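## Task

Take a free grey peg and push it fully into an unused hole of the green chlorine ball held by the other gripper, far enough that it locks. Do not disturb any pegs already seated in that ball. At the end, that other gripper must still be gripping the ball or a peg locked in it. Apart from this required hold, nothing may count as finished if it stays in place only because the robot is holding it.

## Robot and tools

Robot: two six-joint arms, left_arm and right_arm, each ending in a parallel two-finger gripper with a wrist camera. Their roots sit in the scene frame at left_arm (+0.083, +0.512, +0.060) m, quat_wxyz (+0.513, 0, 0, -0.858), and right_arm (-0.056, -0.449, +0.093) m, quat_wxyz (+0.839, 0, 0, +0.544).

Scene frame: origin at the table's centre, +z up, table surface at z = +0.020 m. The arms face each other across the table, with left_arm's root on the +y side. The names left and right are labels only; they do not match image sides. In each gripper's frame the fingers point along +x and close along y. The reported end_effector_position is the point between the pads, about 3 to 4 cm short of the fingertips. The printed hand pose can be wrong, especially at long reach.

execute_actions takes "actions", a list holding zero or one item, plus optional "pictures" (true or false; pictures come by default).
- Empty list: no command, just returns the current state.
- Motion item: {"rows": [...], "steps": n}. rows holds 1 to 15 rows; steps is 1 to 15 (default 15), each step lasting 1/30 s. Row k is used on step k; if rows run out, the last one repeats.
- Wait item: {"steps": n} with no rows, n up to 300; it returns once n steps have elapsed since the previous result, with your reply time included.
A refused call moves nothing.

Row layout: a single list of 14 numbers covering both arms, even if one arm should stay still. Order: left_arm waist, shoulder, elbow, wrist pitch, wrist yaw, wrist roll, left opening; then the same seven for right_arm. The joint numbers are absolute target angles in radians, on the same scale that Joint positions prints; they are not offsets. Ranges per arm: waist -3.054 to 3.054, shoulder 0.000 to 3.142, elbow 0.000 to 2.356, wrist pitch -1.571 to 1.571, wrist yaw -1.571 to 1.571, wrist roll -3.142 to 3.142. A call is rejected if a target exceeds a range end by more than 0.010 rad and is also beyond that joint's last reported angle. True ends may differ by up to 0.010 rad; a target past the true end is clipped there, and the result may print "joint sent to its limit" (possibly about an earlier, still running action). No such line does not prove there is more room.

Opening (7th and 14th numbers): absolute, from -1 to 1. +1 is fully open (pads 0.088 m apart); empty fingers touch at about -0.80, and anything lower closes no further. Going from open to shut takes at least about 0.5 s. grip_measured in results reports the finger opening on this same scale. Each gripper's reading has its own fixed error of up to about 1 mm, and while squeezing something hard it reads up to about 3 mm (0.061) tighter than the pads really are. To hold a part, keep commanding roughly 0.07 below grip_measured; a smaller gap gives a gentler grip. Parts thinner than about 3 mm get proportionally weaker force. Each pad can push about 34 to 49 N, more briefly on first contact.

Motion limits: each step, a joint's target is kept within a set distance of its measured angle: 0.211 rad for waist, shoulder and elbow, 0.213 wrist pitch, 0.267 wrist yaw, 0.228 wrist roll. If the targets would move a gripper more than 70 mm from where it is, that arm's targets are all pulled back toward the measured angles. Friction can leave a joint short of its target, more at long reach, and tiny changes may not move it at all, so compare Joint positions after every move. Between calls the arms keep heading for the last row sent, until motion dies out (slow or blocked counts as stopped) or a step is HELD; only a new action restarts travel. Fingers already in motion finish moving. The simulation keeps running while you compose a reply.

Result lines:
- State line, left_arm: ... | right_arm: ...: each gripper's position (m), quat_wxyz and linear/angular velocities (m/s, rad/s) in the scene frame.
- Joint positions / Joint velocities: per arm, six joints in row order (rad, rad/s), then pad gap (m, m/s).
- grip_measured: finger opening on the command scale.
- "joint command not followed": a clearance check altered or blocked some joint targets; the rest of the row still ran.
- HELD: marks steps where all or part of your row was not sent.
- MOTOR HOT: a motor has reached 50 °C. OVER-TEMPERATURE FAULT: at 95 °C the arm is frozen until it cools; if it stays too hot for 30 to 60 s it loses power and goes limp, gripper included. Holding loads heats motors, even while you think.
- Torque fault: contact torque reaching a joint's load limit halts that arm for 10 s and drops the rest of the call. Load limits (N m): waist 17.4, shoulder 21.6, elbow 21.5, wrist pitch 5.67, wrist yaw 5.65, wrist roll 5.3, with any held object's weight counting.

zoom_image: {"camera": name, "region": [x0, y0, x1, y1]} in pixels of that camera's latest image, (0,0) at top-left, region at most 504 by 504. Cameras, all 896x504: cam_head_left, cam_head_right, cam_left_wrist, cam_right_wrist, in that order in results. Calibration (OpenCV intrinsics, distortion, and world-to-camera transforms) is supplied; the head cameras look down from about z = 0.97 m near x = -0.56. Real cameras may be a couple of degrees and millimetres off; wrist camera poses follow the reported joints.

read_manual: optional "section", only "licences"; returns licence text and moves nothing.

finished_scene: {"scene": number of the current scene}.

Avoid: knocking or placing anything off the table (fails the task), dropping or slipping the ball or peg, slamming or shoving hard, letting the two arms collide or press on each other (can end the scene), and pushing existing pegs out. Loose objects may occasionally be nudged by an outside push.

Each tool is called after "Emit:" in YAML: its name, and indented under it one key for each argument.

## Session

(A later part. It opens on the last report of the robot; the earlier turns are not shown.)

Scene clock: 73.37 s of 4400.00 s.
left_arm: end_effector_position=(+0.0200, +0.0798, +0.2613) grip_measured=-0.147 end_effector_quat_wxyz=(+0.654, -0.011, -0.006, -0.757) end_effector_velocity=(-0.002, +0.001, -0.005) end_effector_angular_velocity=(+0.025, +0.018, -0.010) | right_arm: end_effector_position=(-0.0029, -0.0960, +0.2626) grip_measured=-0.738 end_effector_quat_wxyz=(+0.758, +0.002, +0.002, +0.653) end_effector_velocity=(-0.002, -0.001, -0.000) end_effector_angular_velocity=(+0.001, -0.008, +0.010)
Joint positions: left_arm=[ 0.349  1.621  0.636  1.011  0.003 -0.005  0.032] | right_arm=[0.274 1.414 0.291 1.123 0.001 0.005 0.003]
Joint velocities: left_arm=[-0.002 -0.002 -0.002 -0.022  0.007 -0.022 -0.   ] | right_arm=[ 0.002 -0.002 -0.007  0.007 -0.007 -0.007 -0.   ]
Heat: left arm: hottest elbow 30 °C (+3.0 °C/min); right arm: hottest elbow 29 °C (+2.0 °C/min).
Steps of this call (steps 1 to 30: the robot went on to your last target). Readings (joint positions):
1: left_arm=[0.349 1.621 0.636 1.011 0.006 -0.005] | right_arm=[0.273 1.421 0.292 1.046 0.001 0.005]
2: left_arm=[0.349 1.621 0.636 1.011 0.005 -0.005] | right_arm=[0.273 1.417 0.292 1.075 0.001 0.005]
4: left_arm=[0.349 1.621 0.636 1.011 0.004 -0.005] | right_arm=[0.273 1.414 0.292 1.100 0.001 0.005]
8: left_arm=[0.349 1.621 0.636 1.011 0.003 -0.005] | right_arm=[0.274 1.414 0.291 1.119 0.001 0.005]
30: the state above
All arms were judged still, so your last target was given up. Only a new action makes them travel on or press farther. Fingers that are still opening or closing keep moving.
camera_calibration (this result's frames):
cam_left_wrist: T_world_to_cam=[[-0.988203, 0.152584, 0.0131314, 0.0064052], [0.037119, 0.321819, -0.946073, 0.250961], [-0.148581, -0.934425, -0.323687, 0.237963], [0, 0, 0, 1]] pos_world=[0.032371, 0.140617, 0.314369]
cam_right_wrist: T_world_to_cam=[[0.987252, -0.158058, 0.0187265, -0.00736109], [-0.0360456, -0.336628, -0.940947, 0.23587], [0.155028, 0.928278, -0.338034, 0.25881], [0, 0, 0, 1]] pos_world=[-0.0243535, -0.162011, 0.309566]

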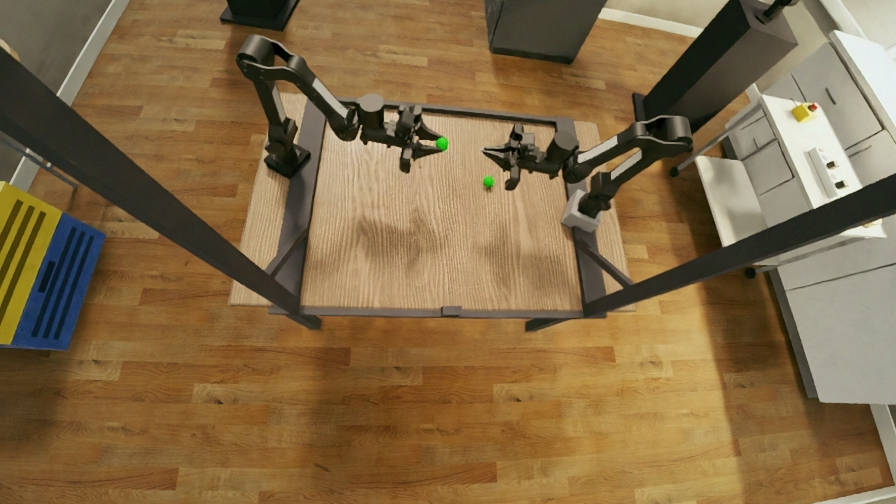

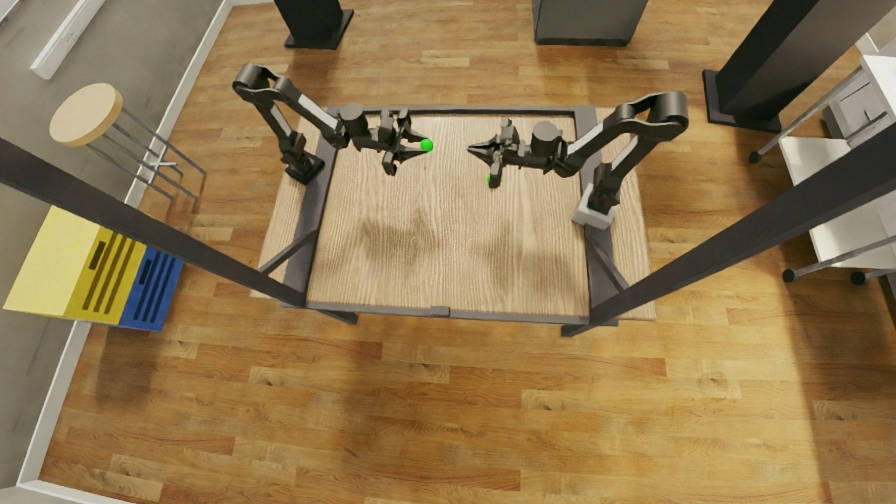

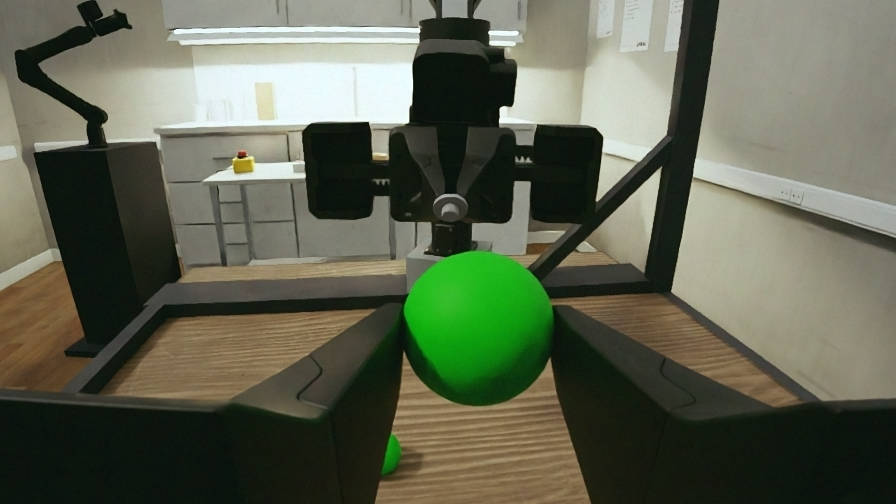

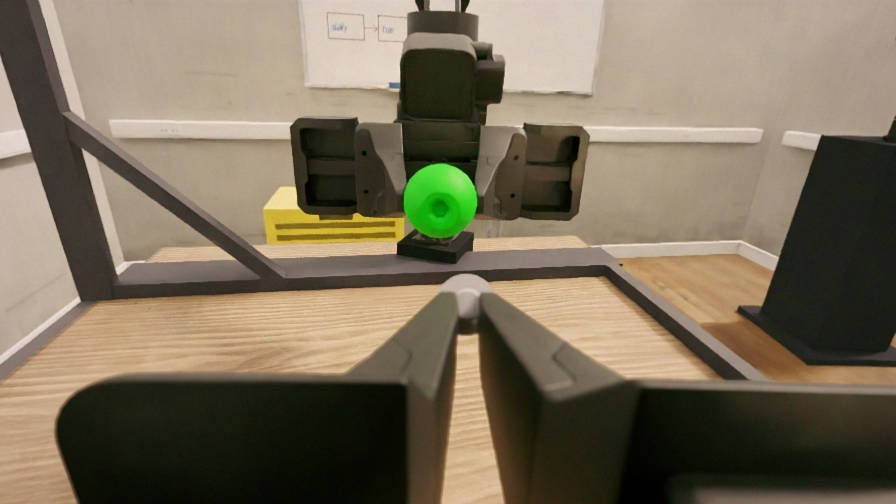

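Emit:
execute_actions:
  actions:
    - {"rows":[[0.35,1.621,0.636,1.238,0,1.571,-0.22,0.288,1.376,0.635,0.749,0,0,-0.81]]}
  pictures: false

Emit:
execute_actions:
  actions:
    - {"steps":35}

Emit:
zoom_image:
  camera: "cam_left_wrist"
  region: [350, 140, 600, 320]

Scene clock: 80.87 s of 4400.00 s.
left_arm: end_effector_position=(+0.0211, +0.0871, +0.3136) grip_measured=-0.147 end_effector_quat_wxyz=(+0.614, +0.229, -0.439, -0.614) end_effector_velocity=(+0.003, +0.002, +0.007) end_effector_angular_velocity=(-0.315, -1.963, +0.539) | right_arm: end_effector_position=(+0.0000, -0.0458, +0.3324) grip_measured=-0.738 end_effector_quat_wxyz=(+0.754, +0.002, +0.002, +0.657) end_effector_velocity=(+0.002, +0.001, +0.001) end_effector_angular_velocity=(-0.001, +0.008, -0.010)
Joint positions: left_arm=[0.349 1.615 0.638 1.237 0.002 1.015 0.032] | right_arm=[0.285 1.376 0.625 0.75  0.001 0.005 0.003]
Joint velocities: left_arm=[ 0.002 -0.007 -0.002  0.022 -0.007  2.059  0.   ] | right_arm=[-0.002  0.002  0.007 -0.007  0.007  0.007  0.   ]
Heat: left arm: hottest elbow 30 °C (+2.0 °C/min); right arm: hottest elbow 29 °C (+1.0 °C/min).
Steps of this call (steps 1 to 90: nothing new was sent; then 4.00 s passed at rest; steps 91 to 105: all 15 steps of this action). Readings (joint positions):
91: left_arm=[0.349 1.621 0.636 1.050 0.002 0.048] | right_arm=[0.275 1.407 0.320 1.066 0.001 0.005]
92: left_arm=[0.349 1.625 0.634 1.109 0.002 0.119] | right_arm=[0.278 1.405 0.369 0.987 0.001 0.005]
94: left_arm=[0.349 1.621 0.636 1.194 0.002 0.257] | right_arm=[0.283 1.402 0.488 0.869 0.001 0.005]
98: left_arm=[0.349 1.615 0.638 1.223 0.002 0.533] | right_arm=[0.285 1.380 0.616 0.783 0.001 0.005]
105: the state above

Scene clock: 82.03 s of 4400.00 s.
left_arm: end_effector_position=(+0.0211, +0.0871, +0.3138) grip_measured=-0.147 end_effector_quat_wxyz=(+0.529, +0.388, -0.589, -0.472) end_effector_velocity=(+0.002, -0.001, -0.002) end_effector_angular_velocity=(+0.009, +0.008, +0.008) | right_arm: end_effector_position=(+0.0000, -0.0458, +0.3321) grip_measured=-0.738 end_effector_quat_wxyz=(+0.754, +0.001, +0.002, +0.657) end_effector_velocity=(+0.002, -0.000, +0.000) end_effector_angular_velocity=(-0.005, -0.021, -0.010)
Joint positions: left_arm=[0.349 1.615 0.638 1.238 0.002 1.565 0.032] | right_arm=[0.285 1.376 0.625 0.749 0.001 0.005 0.003]
Joint velocities: left_arm=[ 0.002  0.002  0.002 -0.007 -0.007 -0.007  0.   ] | right_arm=[-0.002 -0.002  0.002 -0.007  0.007 -0.022 -0.   ]
Heat: left arm: hottest elbow 30 °C (+2.0 °C/min); right arm: hottest elbow 29 °C (+1.0 °C/min).
Steps of this call (steps 1 to 30: the robot went on to your last target; steps 31 to 35: nothing new was sent). Readings (joint positions):
1: left_arm=[0.349 1.615 0.638 1.237 0.002 1.084] | right_arm=[0.285 1.376 0.625 0.750 0.001 0.005]
2: left_arm=[0.349 1.615 0.638 1.237 0.002 1.153] | right_arm=[0.285 1.376 0.625 0.749 0.001 0.005]
4: left_arm=[0.349 1.615 0.638 1.238 0.002 1.291] | right_arm=[0.285 1.376 0.625 0.749 0.001 0.005]
8: left_arm=[0.349 1.615 0.638 1.238 0.002 1.503] | right_arm=[0.285 1.376 0.625 0.749 0.001 0.005]
35: the state above
All arms were judged still, so your last target was given up. Only a new action makes them travel on or press farther. Fingers that are still opening or closing keep moving.
camera_calibration (this result's frames):
cam_left_wrist: T_world_to_cam=[[-0.0494151, -0.246979, -0.96776, 0.328514], [0.975974, 0.193929, -0.0993265, 0.0238153], [0.212208, -0.949417, 0.231462, 0.0814737], [0, 0, 0, 1]] pos_world=[-0.0242989, 0.15387, 0.30143]
cam_right_wrist: T_world_to_cam=[[0.988945, -0.147091, 0.0187478, -0.00310567], [-0.0325636, -0.338784, -0.940301, 0.317951], [0.144661, 0.929295, -0.339828, 0.235949], [0, 0, 0, 1]] pos_world=[-0.0207077, -0.112006, 0.37921]

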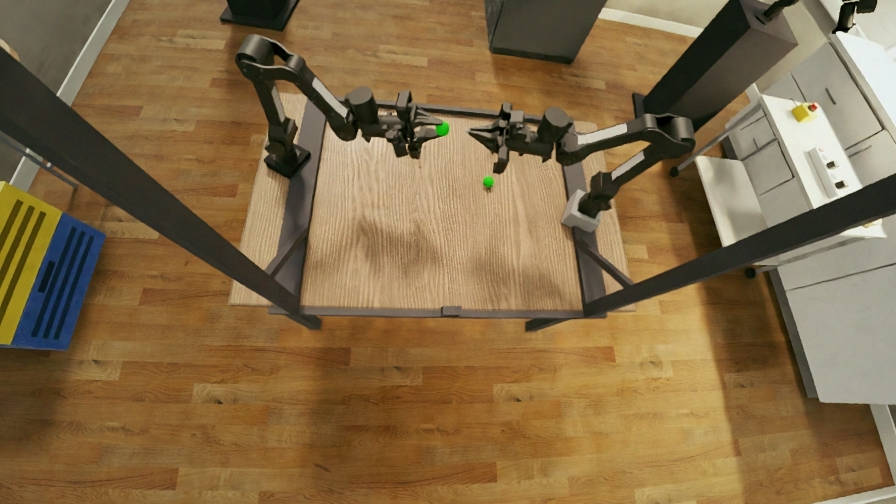

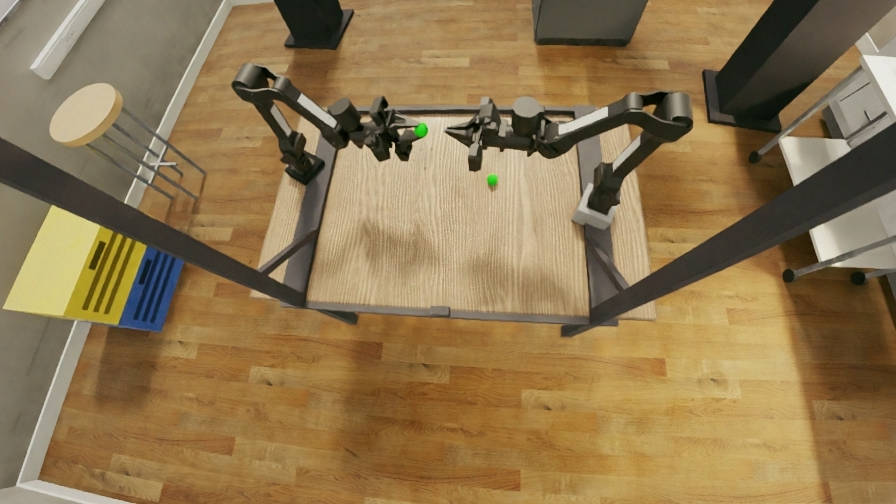

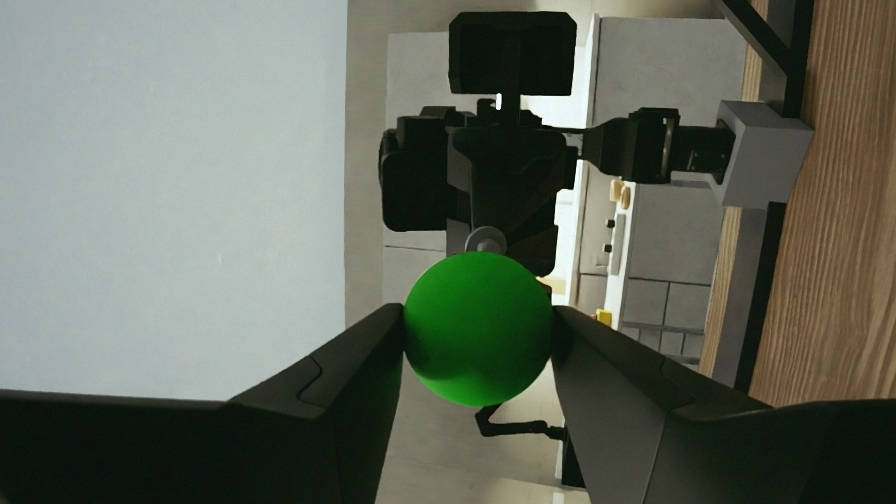

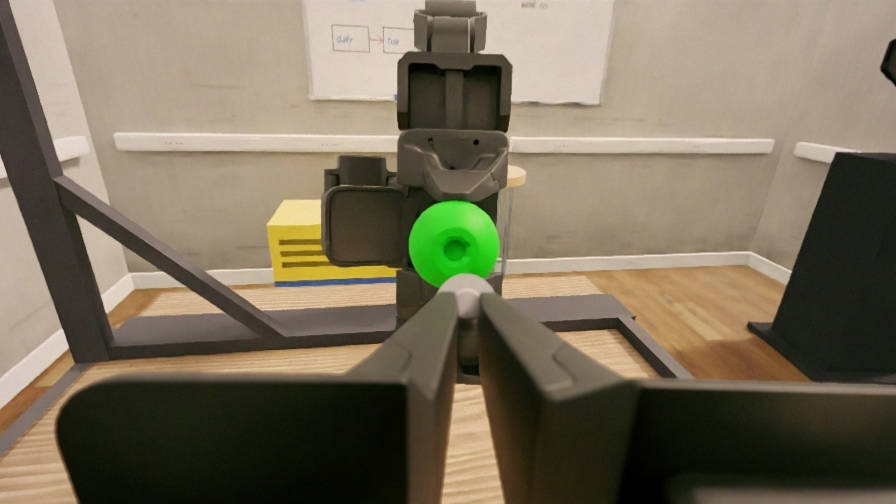

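Region (350, 140, 600, 320) of cam_left_wrist's 896x504 image, scaled by 2.016, with more detail than that image has; it fills the top 363 rows of this view, and the rest is white.

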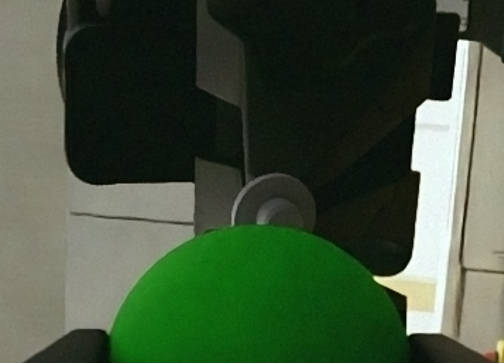

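Emit:
execute_actions:
  actions:
    - {"rows":[[0.35,1.621,0.636,1.238,0,1.571,-0.22,0.292,1.42,0.668,0.755,0,0,-0.81],[0.35,1.621,0.636,1.238,0,1.571,-0.22,0.292,1.42,0.668,0.755,0,0,-0.81],[0.35,1.621,0.636,1.238,0,1.571,-0.22,0.292,1.46,0.702,0.76,0,0,-0.81],[0.35,1.621,0.636,1.238,0,1.571,-0.22,0.292,1.46,0.702,0.76,0,0,-0.81],[0.35,1.621,0.636,1.238,0,1.571,-0.22,0.292,1.496,0.735,0.767,0,0,-0.81]]}

Emit:
zoom_image:
  camera: "cam_right_wrist"
  region: [370, 190, 570, 350]

Scene clock: 88.73 s of 4400.00 s.
left_arm: end_effector_position=(+0.0211, +0.0871, +0.3138) grip_measured=-0.147 end_effector_quat_wxyz=(+0.529, +0.388, -0.589, -0.472) end_effector_velocity=(+0.000, -0.000, +0.000) end_effector_angular_velocity=(+0.004, +0.009, +0.003) | right_arm: end_effector_position=(+0.0017, -0.0187, +0.3326) grip_measured=-0.738 end_effector_quat_wxyz=(+0.753, +0.001, +0.003, +0.659) end_effector_velocity=(+0.000, +0.001, +0.003) end_effector_angular_velocity=(-0.000, -0.022, +0.005)
Joint positions: left_arm=[0.349 1.615 0.638 1.238 0.002 1.565 0.032] | right_arm=[0.289 1.487 0.721 0.764 0.001 0.005 0.003]
Joint velocities: left_arm=[-0.002 -0.002  0.002 -0.007 -0.007 -0.007 -0.   ] | right_arm=[-0.002 -0.002  0.007 -0.007 -0.007 -0.022  0.   ]
Heat: left arm: hottest elbow 30 °C (+2.0 °C/min); right arm: hottest elbow 30 °C (+2.0 °C/min).
Steps of this call (steps 1 to 90: nothing new was sent; then 3.20 s passed at rest; steps 91 to 105: all 15 steps of this action). Readings (joint positions):
91: left_arm=[0.349 1.615 0.638 1.238 0.002 1.565] | right_arm=[0.285 1.381 0.629 0.749 0.001 0.005]
92: left_arm=[0.349 1.615 0.638 1.238 0.002 1.565] | right_arm=[0.286 1.389 0.637 0.749 0.001 0.005]
94: left_arm=[0.349 1.615 0.638 1.238 0.002 1.565] | right_arm=[0.288 1.420 0.664 0.754 0.001 0.005]
98: left_arm=[0.349 1.615 0.638 1.238 0.002 1.565] | right_arm=[0.289 1.478 0.712 0.760 0.001 0.005]
105: the state above
camera_calibration (this result's frames):
cam_left_wrist: T_world_to_cam=[[-0.0494151, -0.246979, -0.96776, 0.328514], [0.975974, 0.193929, -0.0993265, 0.0238153], [0.212208, -0.949417, 0.231462, 0.0814737], [0, 0, 0, 1]] pos_world=[-0.0242989, 0.15387, 0.30143]
cam_right_wrist: T_world_to_cam=[[0.98961, -0.142548, 0.0187563, -0.000745128], [-0.0311067, -0.33964, -0.940041, 0.327522], [0.140372, 0.92969, -0.340546, 0.210963], [0, 0, 0, 1]] pos_world=[-0.0186877, -0.0849966, 0.37974]

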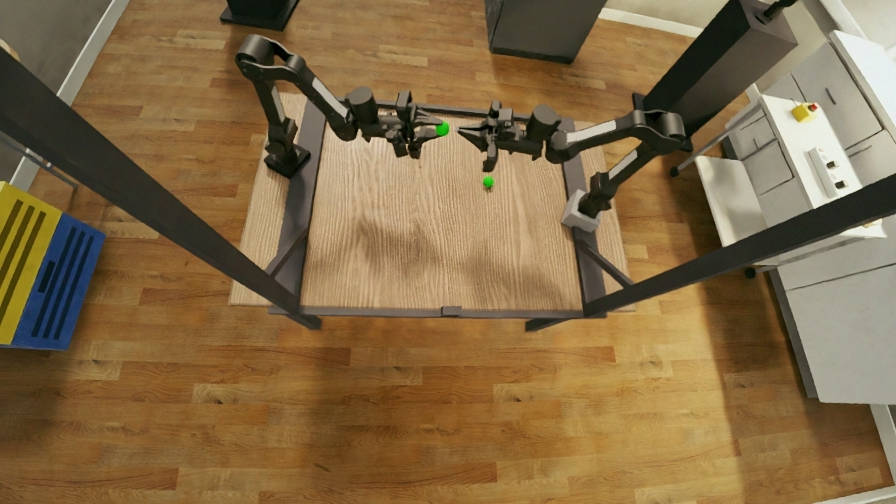

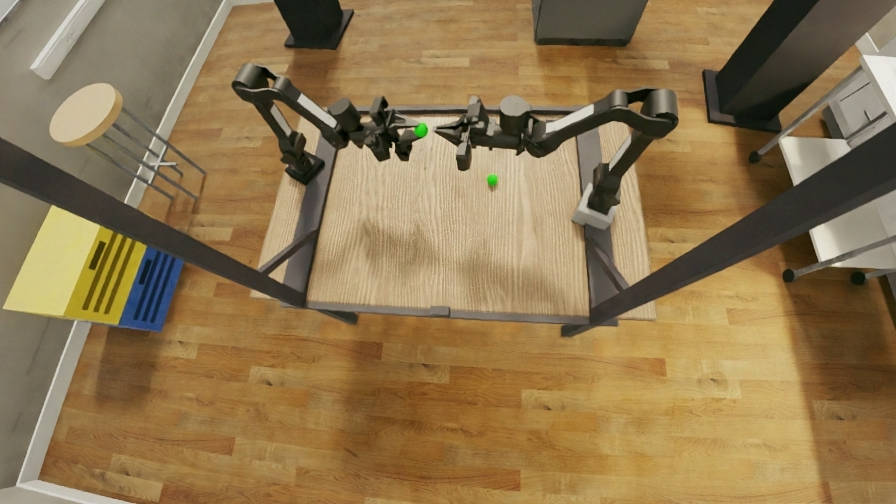

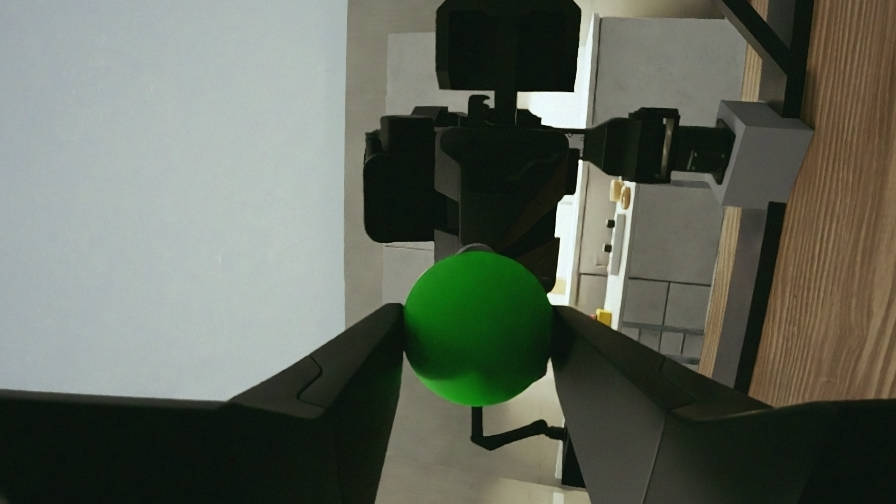

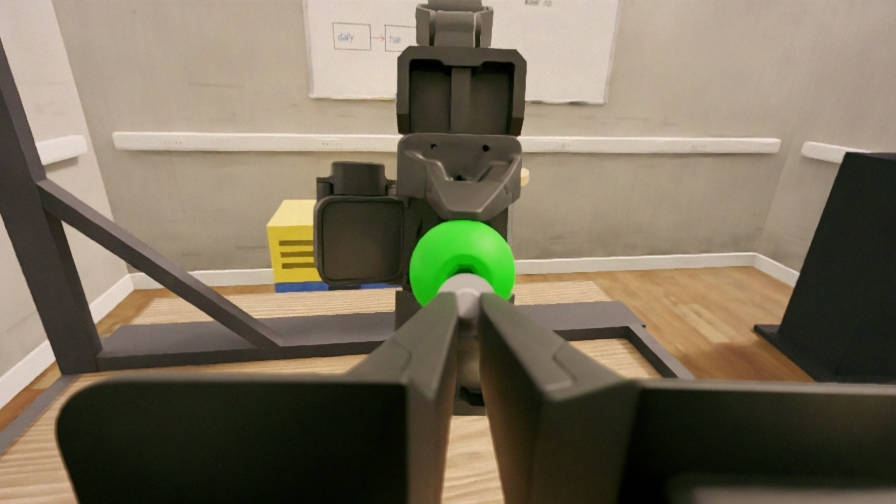

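Region (370, 190, 570, 350) of cam_right_wrist's 896x504 image, scaled by 2.520, with more detail than that image has; it fills the top 403 rows of this view, and the rest is white.

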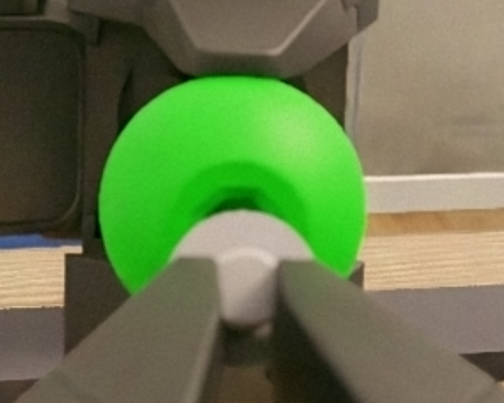

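Emit:
execute_actions:
  actions:
    - {"rows":[[0.35,1.621,0.636,1.238,0,1.571,-0.22,0.292,1.52,0.756,0.77,0,0,-0.81],[0.35,1.621,0.636,1.238,0,1.571,-0.22,0.292,1.52,0.756,0.77,0,0,-0.81],[0.35,1.621,0.636,1.238,0,1.571,-0.22,0.292,1.546,0.778,0.775,0,0,-0.81]]}

Emit:
zoom_image:
  camera: "cam_right_wrist"
  region: [370, 190, 570, 350]

Emit:
zoom_image:
  camera: "cam_head_left"
  region: [415, 105, 485, 155]

Scene clock: 95.47 s of 4400.00 s.
left_arm: end_effector_position=(+0.0211, +0.0871, +0.3138) grip_measured=-0.147 end_effector_quat_wxyz=(+0.529, +0.388, -0.589, -0.472) end_effector_velocity=(+0.000, +0.002, +0.004) end_effector_angular_velocity=(-0.013, -0.003, +0.007) | right_arm: end_effector_position=(+0.0034, -0.0064, +0.3318) grip_measured=-0.738 end_effector_quat_wxyz=(+0.753, +0.001, +0.002, +0.659) end_effector_velocity=(+0.002, -0.001, +0.003) end_effector_angular_velocity=(+0.001, -0.008, -0.010)
Joint positions: left_arm=[0.349 1.615 0.638 1.238 0.002 1.565 0.032] | right_arm=[0.289 1.538 0.764 0.772 0.001 0.005 0.003]
Joint velocities: left_arm=[-0.002 -0.007 -0.002  0.007 -0.007  0.007 -0.   ] | right_arm=[-0.002 -0.007  0.002 -0.007  0.007 -0.007 -0.   ]
Heat: left arm: hottest wrist pitch 31 °C (+2.0 °C/min); right arm: hottest wrist pitch 31 °C (+2.0 °C/min).
Steps of this call (steps 1 to 15: the robot went on to your last target; steps 16 to 90: nothing new was sent; then 3.23 s passed at rest; steps 91 to 105: all 15 steps of this action). Readings (joint positions):
91: left_arm=[0.349 1.615 0.638 1.238 0.002 1.565] | right_arm=[0.289 1.491 0.724 0.764 0.001 0.005]
92: left_arm=[0.349 1.615 0.638 1.238 0.002 1.565] | right_arm=[0.289 1.497 0.730 0.766 0.001 0.005]
94: left_arm=[0.349 1.615 0.638 1.238 0.002 1.565] | right_arm=[0.289 1.517 0.748 0.769 0.001 0.005]
98: left_arm=[0.349 1.615 0.638 1.238 0.002 1.565] | right_arm=[0.289 1.536 0.761 0.770 0.001 0.005]
105: the state above
camera_calibration (this result's frames):
cam_left_wrist: T_world_to_cam=[[-0.0494151, -0.246979, -0.96776, 0.328514], [0.975974, 0.193929, -0.0993265, 0.0238153], [0.212208, -0.949417, 0.231462, 0.0814737], [0, 0, 0, 1]] pos_world=[-0.0242989, 0.15387, 0.30143]
cam_right_wrist: T_world_to_cam=[[0.989609, -0.142556, 0.018752, -0.000591042], [-0.0310596, -0.339285, -0.940171, 0.331046], [0.140389, 0.929819, -0.340187, 0.198919], [0, 0, 0, 1]] pos_world=[-0.017059, -0.0727244, 0.378921]

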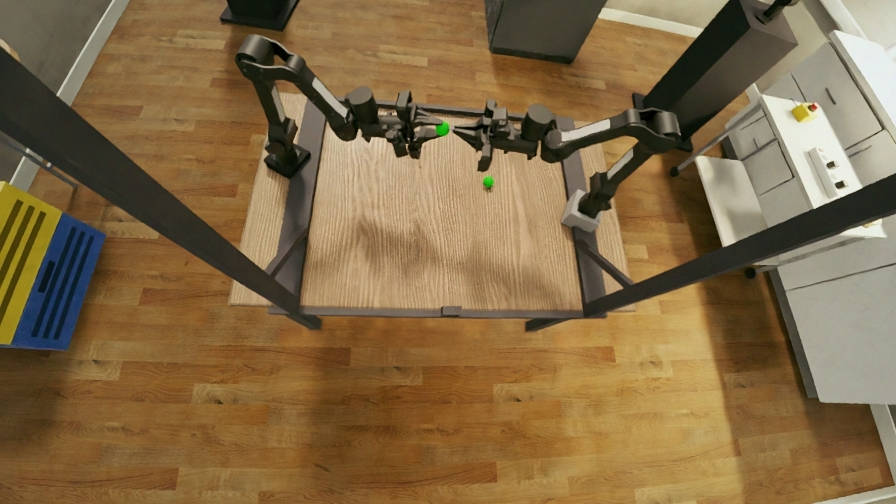

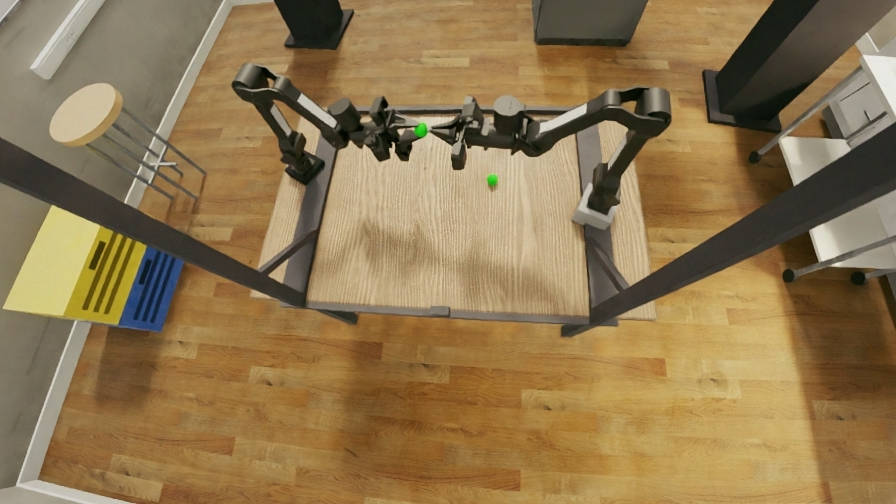

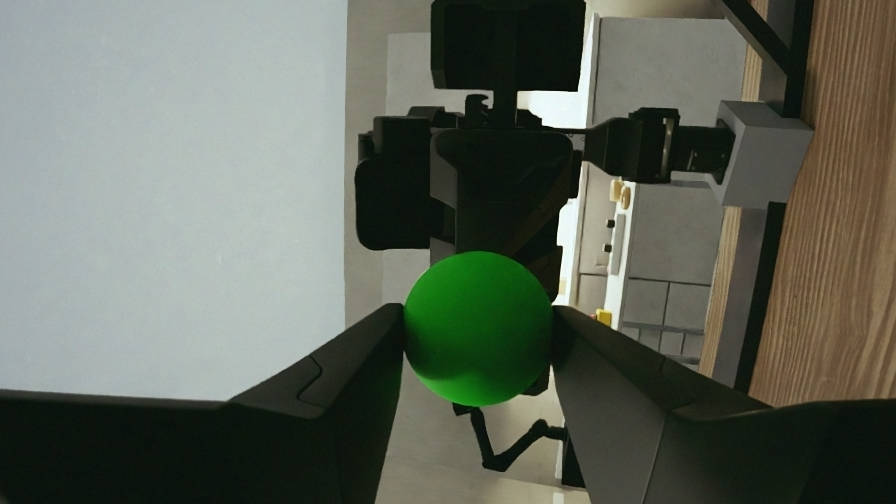

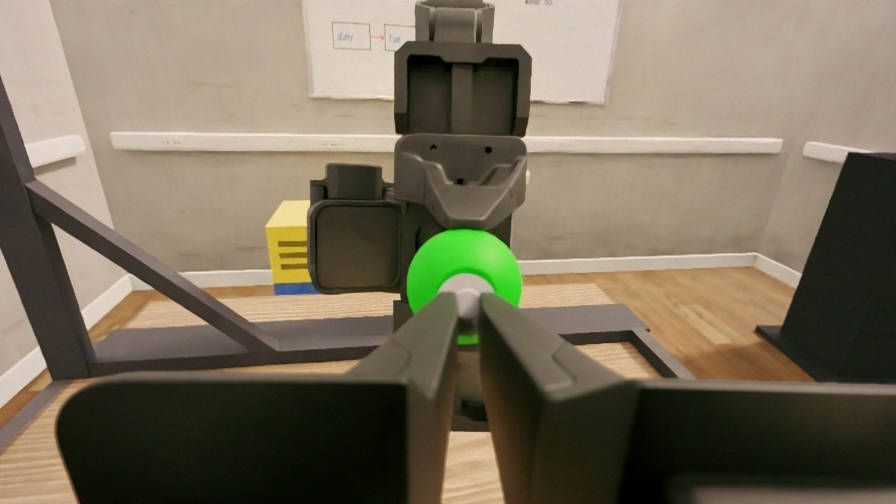

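Region (370, 190, 570, 350) of cam_right_wrist's 896x504 image, scaled by 2.520, with more detail than that image has; it fills the top 403 rows of this view, and the rest is white.

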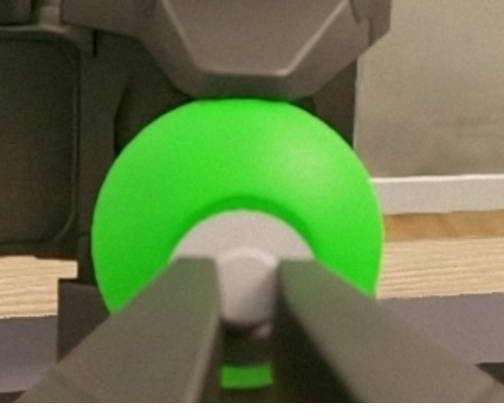

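Region (415, 105, 485, 155) of cam_head_left's 896x504 image, scaled by 7.200, with more detail than that image has; it fills the top 360 rows of this view, and the rest is white.

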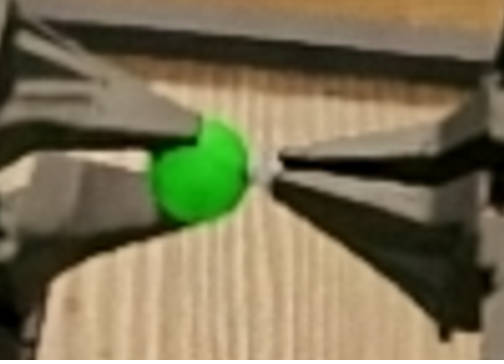

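Emit:
execute_actions:
  actions:
    - {"rows":[[0.35,1.621,0.636,1.238,0,1.571,-0.22,0.29,1.556,0.785,0.778,0,0,-0.81],[0.35,1.621,0.636,1.238,0,1.571,-0.22,0.29,1.556,0.785,0.778,0,0,-0.81],[0.35,1.621,0.636,1.238,0,1.571,-0.22,0.29,1.566,0.792,0.782,0,0,-0.81],[0.35,1.621,0.636,1.238,0,1.571,-0.22,0.29,1.566,0.792,0.782,0,0,-0.81],[0.35,1.621,0.636,1.238,0,1.571,-0.22,0.29,1.576,0.798,0.785,0,0,-0.81],[0.35,1.621,0.636,1.238,0,1.571,-0.22,0.29,1.576,0.798,0.785,0,0,-0.81],[0.35,1.621,0.636,1.238,0,1.571,-0.22,0.29,1.587,0.805,0.789,0,0,-0.81]]}

Emit:
zoom_image:
  camera: "cam_right_wrist"
  region: [370, 190, 570, 350]

Emit:
zoom_image:
  camera: "cam_head_left"
  region: [415, 105, 485, 155]

Scene clock: 102.53 s of 4400.00 s.
left_arm: end_effector_position=(+0.0212, +0.0873, +0.3144) grip_measured=-0.147 end_effector_quat_wxyz=(+0.530, +0.387, -0.590, -0.471) end_effector_velocity=(+0.002, +0.001, -0.001) end_effector_angular_velocity=(+0.009, +0.008, +0.008) | right_arm: end_effector_position=(+0.0046, +0.0002, +0.3309) grip_measured=-0.738 end_effector_quat_wxyz=(+0.753, +0.003, +0.000, +0.658) end_effector_velocity=(+0.000, -0.000, +0.001) end_effector_angular_velocity=(-0.001, +0.008, +0.005)
Joint positions: left_arm=[0.349 1.615 0.638 1.241 0.002 1.565 0.032] | right_arm=[0.289 1.568 0.784 0.787 0.001 0.005 0.003]
Joint velocities: left_arm=[ 0.002 -0.007 -0.007 -0.007 -0.007 -0.007  0.   ] | right_arm=[-0.002 -0.002  0.002 -0.007 -0.007  0.007  0.   ]
Heat: left arm: hottest wrist pitch 31 °C (+2.0 °C/min); right arm: hottest elbow 31 °C (+3.0 °C/min).
Steps of this call (steps 1 to 15: the robot went on to your last target; steps 16 to 90: nothing new was sent; then 3.57 s passed at rest; steps 91 to 105: all 15 steps of this action). Readings (joint positions):
91: left_arm=[0.349 1.615 0.638 1.238 0.002 1.565] | right_arm=[0.289 1.539 0.765 0.772 0.001 0.005]
92: left_arm=[0.349 1.615 0.638 1.238 0.002 1.565] | right_arm=[0.289 1.541 0.767 0.773 0.001 0.005]
94: left_arm=[0.349 1.615 0.638 1.238 0.002 1.565] | right_arm=[0.289 1.549 0.773 0.776 0.001 0.005]
98: left_arm=[0.349 1.615 0.638 1.238 0.002 1.565] | right_arm=[0.289 1.566 0.783 0.784 0.001 0.005]
105: the state above
camera_calibration (this result's frames):
cam_left_wrist: T_world_to_cam=[[-0.0498369, -0.249901, -0.966988, 0.329201], [0.975931, 0.193627, -0.100337, 0.0241669], [0.21231, -0.948714, 0.234236, 0.0805462], [0, 0, 0, 1]] pos_world=[-0.0242796, 0.154003, 0.301891]
cam_right_wrist: T_world_to_cam=[[0.989487, -0.14341, 0.0186923, -0.000824341], [-0.0306534, -0.334279, -0.941975, 0.333059], [0.141337, 0.931499, -0.335161, 0.190613], [0, 0, 0, 1]] pos_world=[-0.0159156, -0.0663395, 0.377635]

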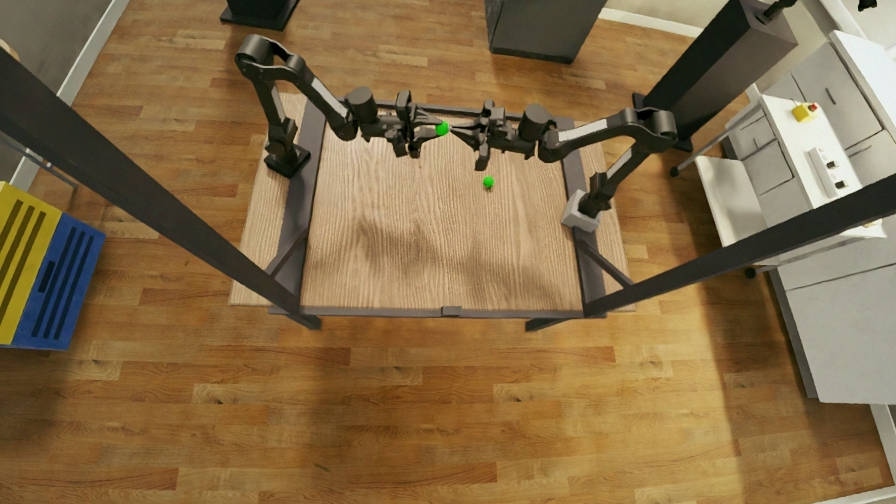

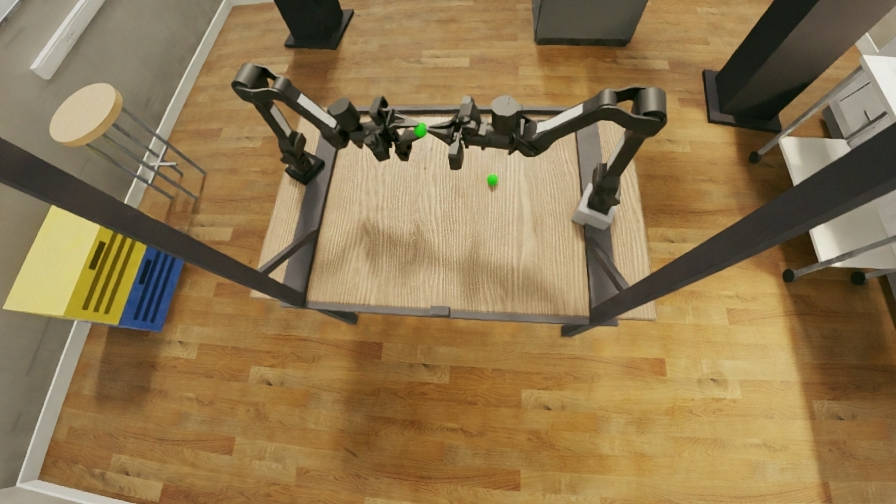

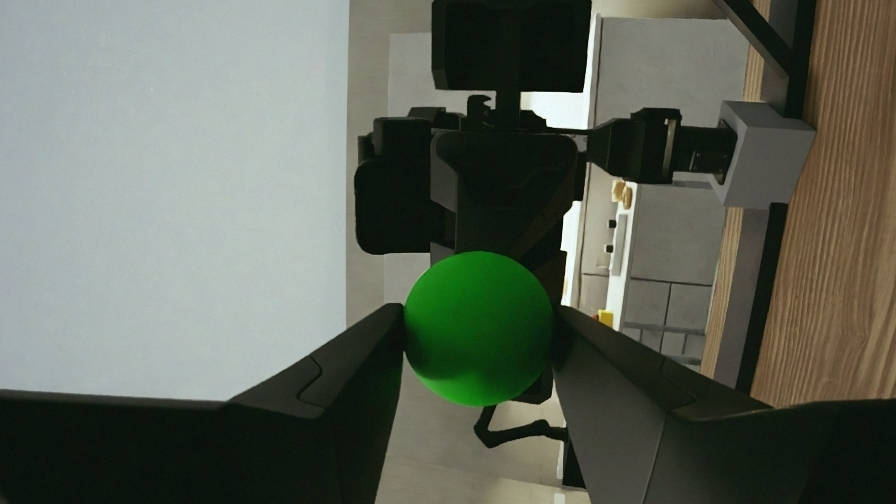

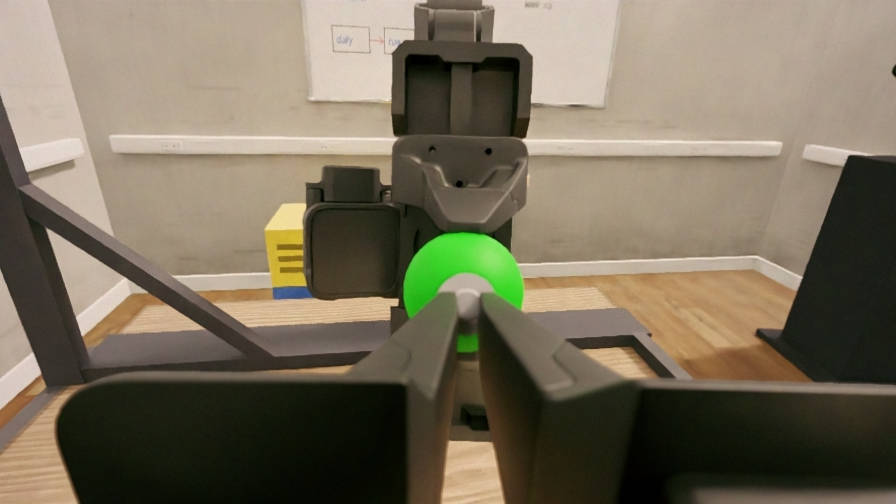

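Region (370, 190, 570, 350) of cam_right_wrist's 896x504 image, scaled by 2.520, with more detail than that image has; it fills the top 403 rows of this view, and the rest is white.

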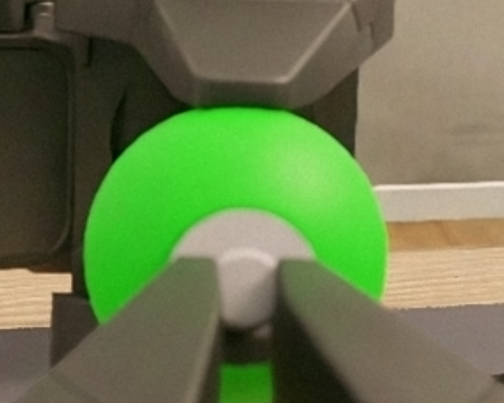

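Region (415, 105, 485, 155) of cam_head_left's 896x504 image, scaled by 7.200, with more detail than that image has; it fills the top 360 rows of this view, and the rest is white.

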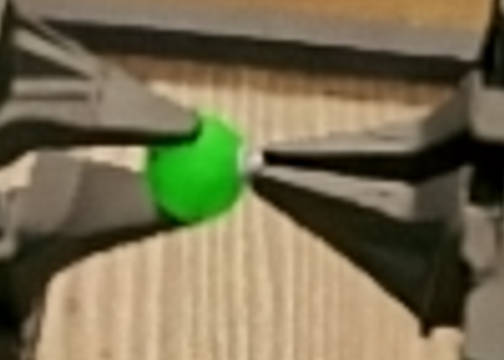

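Emit:
execute_actions:
  actions:
    - {"rows":[[0.35,1.621,0.642,1.238,0,1.571,-0.22,0.29,1.597,0.807,0.789,0,0,-0.81],[0.35,1.621,0.642,1.238,0,1.571,-0.22,0.29,1.597,0.807,0.789,0,0,-0.81],[0.35,1.621,0.648,1.238,0,1.571,-0.22,0.29,1.607,0.809,0.789,0,0,-0.81],[0.35,1.621,0.648,1.238,0,1.571,-0.22,0.29,1.607,0.809,0.789,0,0,-0.81],[0.35,1.623,0.655,1.238,0,1.571,-0.22,0.29,1.62,0.812,0.789,0,0,-0.81]]}

Emit:
zoom_image:
  camera: "cam_head_right"
  region: [395, 105, 465, 155]

Scene clock: 108.10 s of 4400.00 s.
left_arm: end_effector_position=(+0.0212, +0.0874, +0.3147) grip_measured=-0.147 end_effector_quat_wxyz=(+0.530, +0.386, -0.590, -0.471) end_effector_velocity=(+0.000, +0.001, +0.000) end_effector_angular_velocity=(+0.004, +0.009, +0.003) | right_arm: end_effector_position=(+0.0050, +0.0031, +0.3266) grip_measured=-0.738 end_effector_quat_wxyz=(+0.753, +0.001, +0.003, +0.658) end_effector_velocity=(-0.000, -0.001, +0.003) end_effector_angular_velocity=(+0.001, -0.008, +0.005)
Joint positions: left_arm=[0.349 1.615 0.638 1.242 0.002 1.565 0.032] | right_arm=[0.289 1.586 0.789 0.794 0.001 0.005 0.003]
Joint velocities: left_arm=[-0.002 -0.007 -0.002 -0.007 -0.007 -0.007 -0.   ] | right_arm=[-0.002 -0.007  0.002 -0.007 -0.007 -0.007 -0.   ]
Heat: left arm: hottest elbow 30 °C (+1.0 °C/min); right arm: hottest elbow 32 °C (+3.0 °C/min).
Steps of this call (steps 1 to 15: the robot went on to your last target; steps 16 to 90: nothing new was sent; then 2.07 s passed at rest; steps 91 to 105: all 15 steps of this action). Readings (joint positions):
91: left_arm=[0.349 1.615 0.638 1.241 0.002 1.565] | right_arm=[0.289 1.570 0.784 0.788 0.001 0.005]
92: left_arm=[0.349 1.615 0.638 1.241 0.002 1.565] | right_arm=[0.289 1.571 0.785 0.789 0.001 0.005]
94: left_arm=[0.349 1.615 0.638 1.241 0.002 1.565] | right_arm=[0.289 1.575 0.786 0.791 0.001 0.005]
98: left_arm=[0.349 1.615 0.638 1.242 0.002 1.565] | right_arm=[0.289 1.584 0.788 0.793 0.001 0.005]
105: the state above
camera_calibration (this result's frames):
cam_left_wrist: T_world_to_cam=[[-0.049995, -0.250996, -0.966696, 0.329458], [0.975914, 0.193513, -0.100716, 0.024299], [0.212348, -0.948448, 0.235276, 0.0801979], [0, 0, 0, 1]] pos_world=[-0.0242724, 0.154054, 0.302064]
cam_right_wrist: T_world_to_cam=[[0.989503, -0.143289, 0.0187647, -0.000734431], [-0.0314607, -0.340327, -0.939781, 0.329297], [0.141047, 0.929325, -0.341263, 0.188369], [0, 0, 0, 1]] pos_world=[-0.0154821, -0.0630924, 0.373764]

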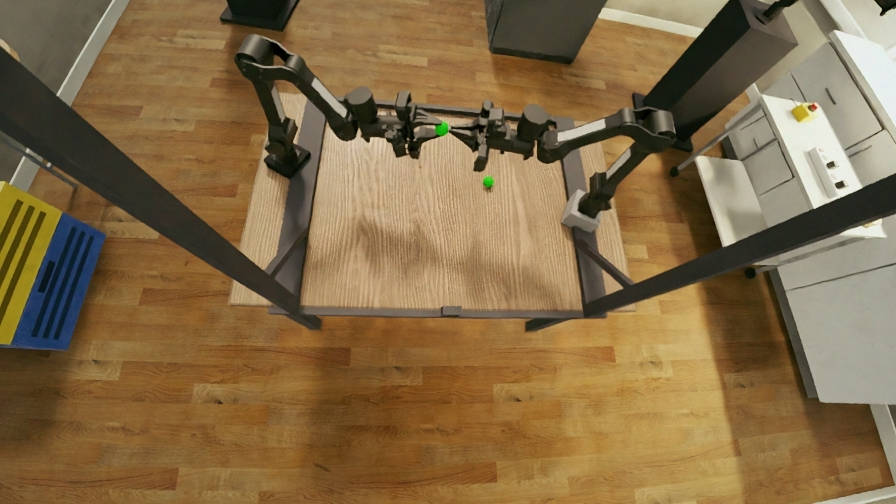

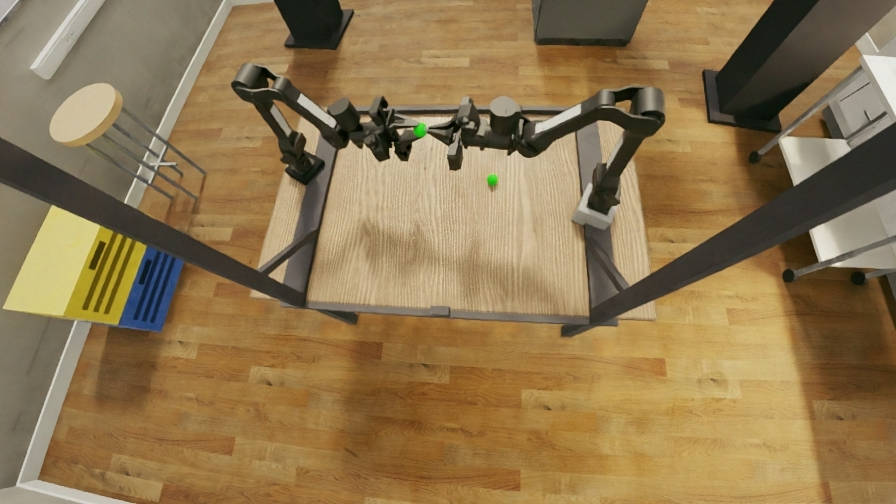

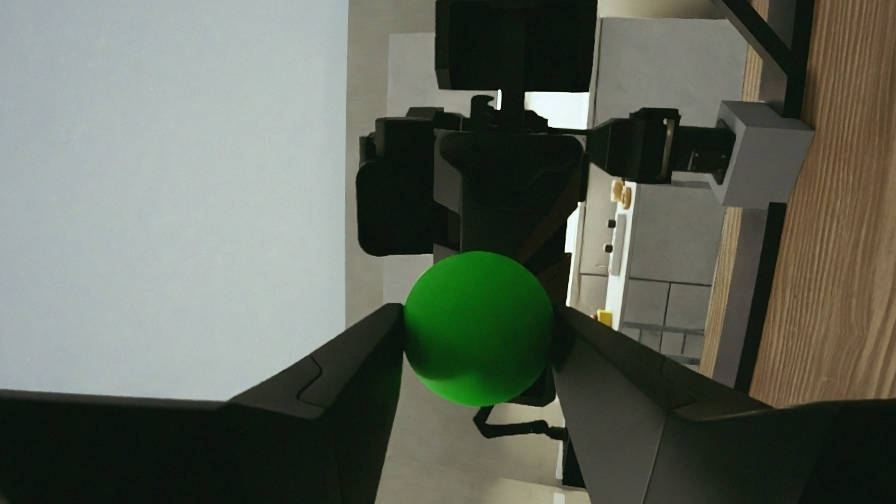

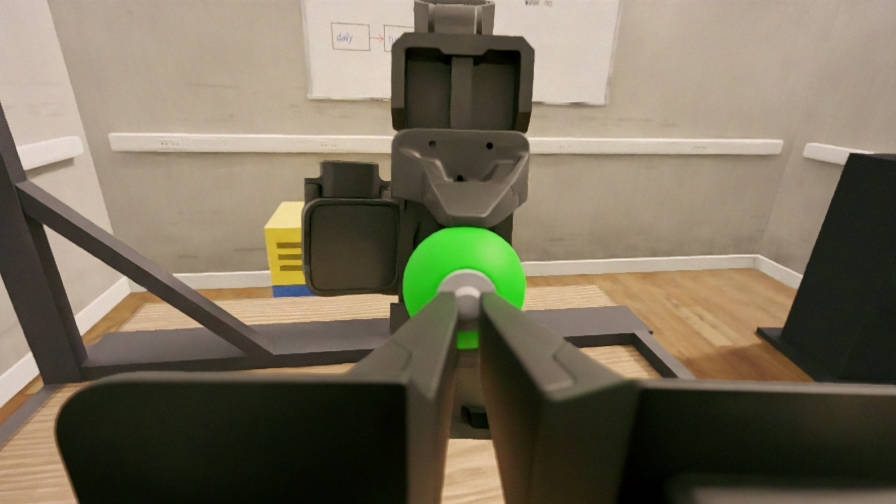

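Region (395, 105, 465, 155) of cam_head_right's 896x504 image, scaled by 7.200, with more detail than that image has; it fills the top 360 rows of this view, and the rest is white.

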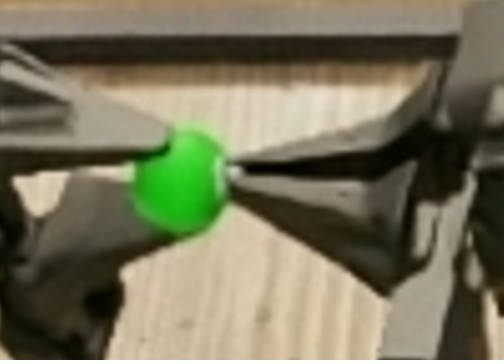

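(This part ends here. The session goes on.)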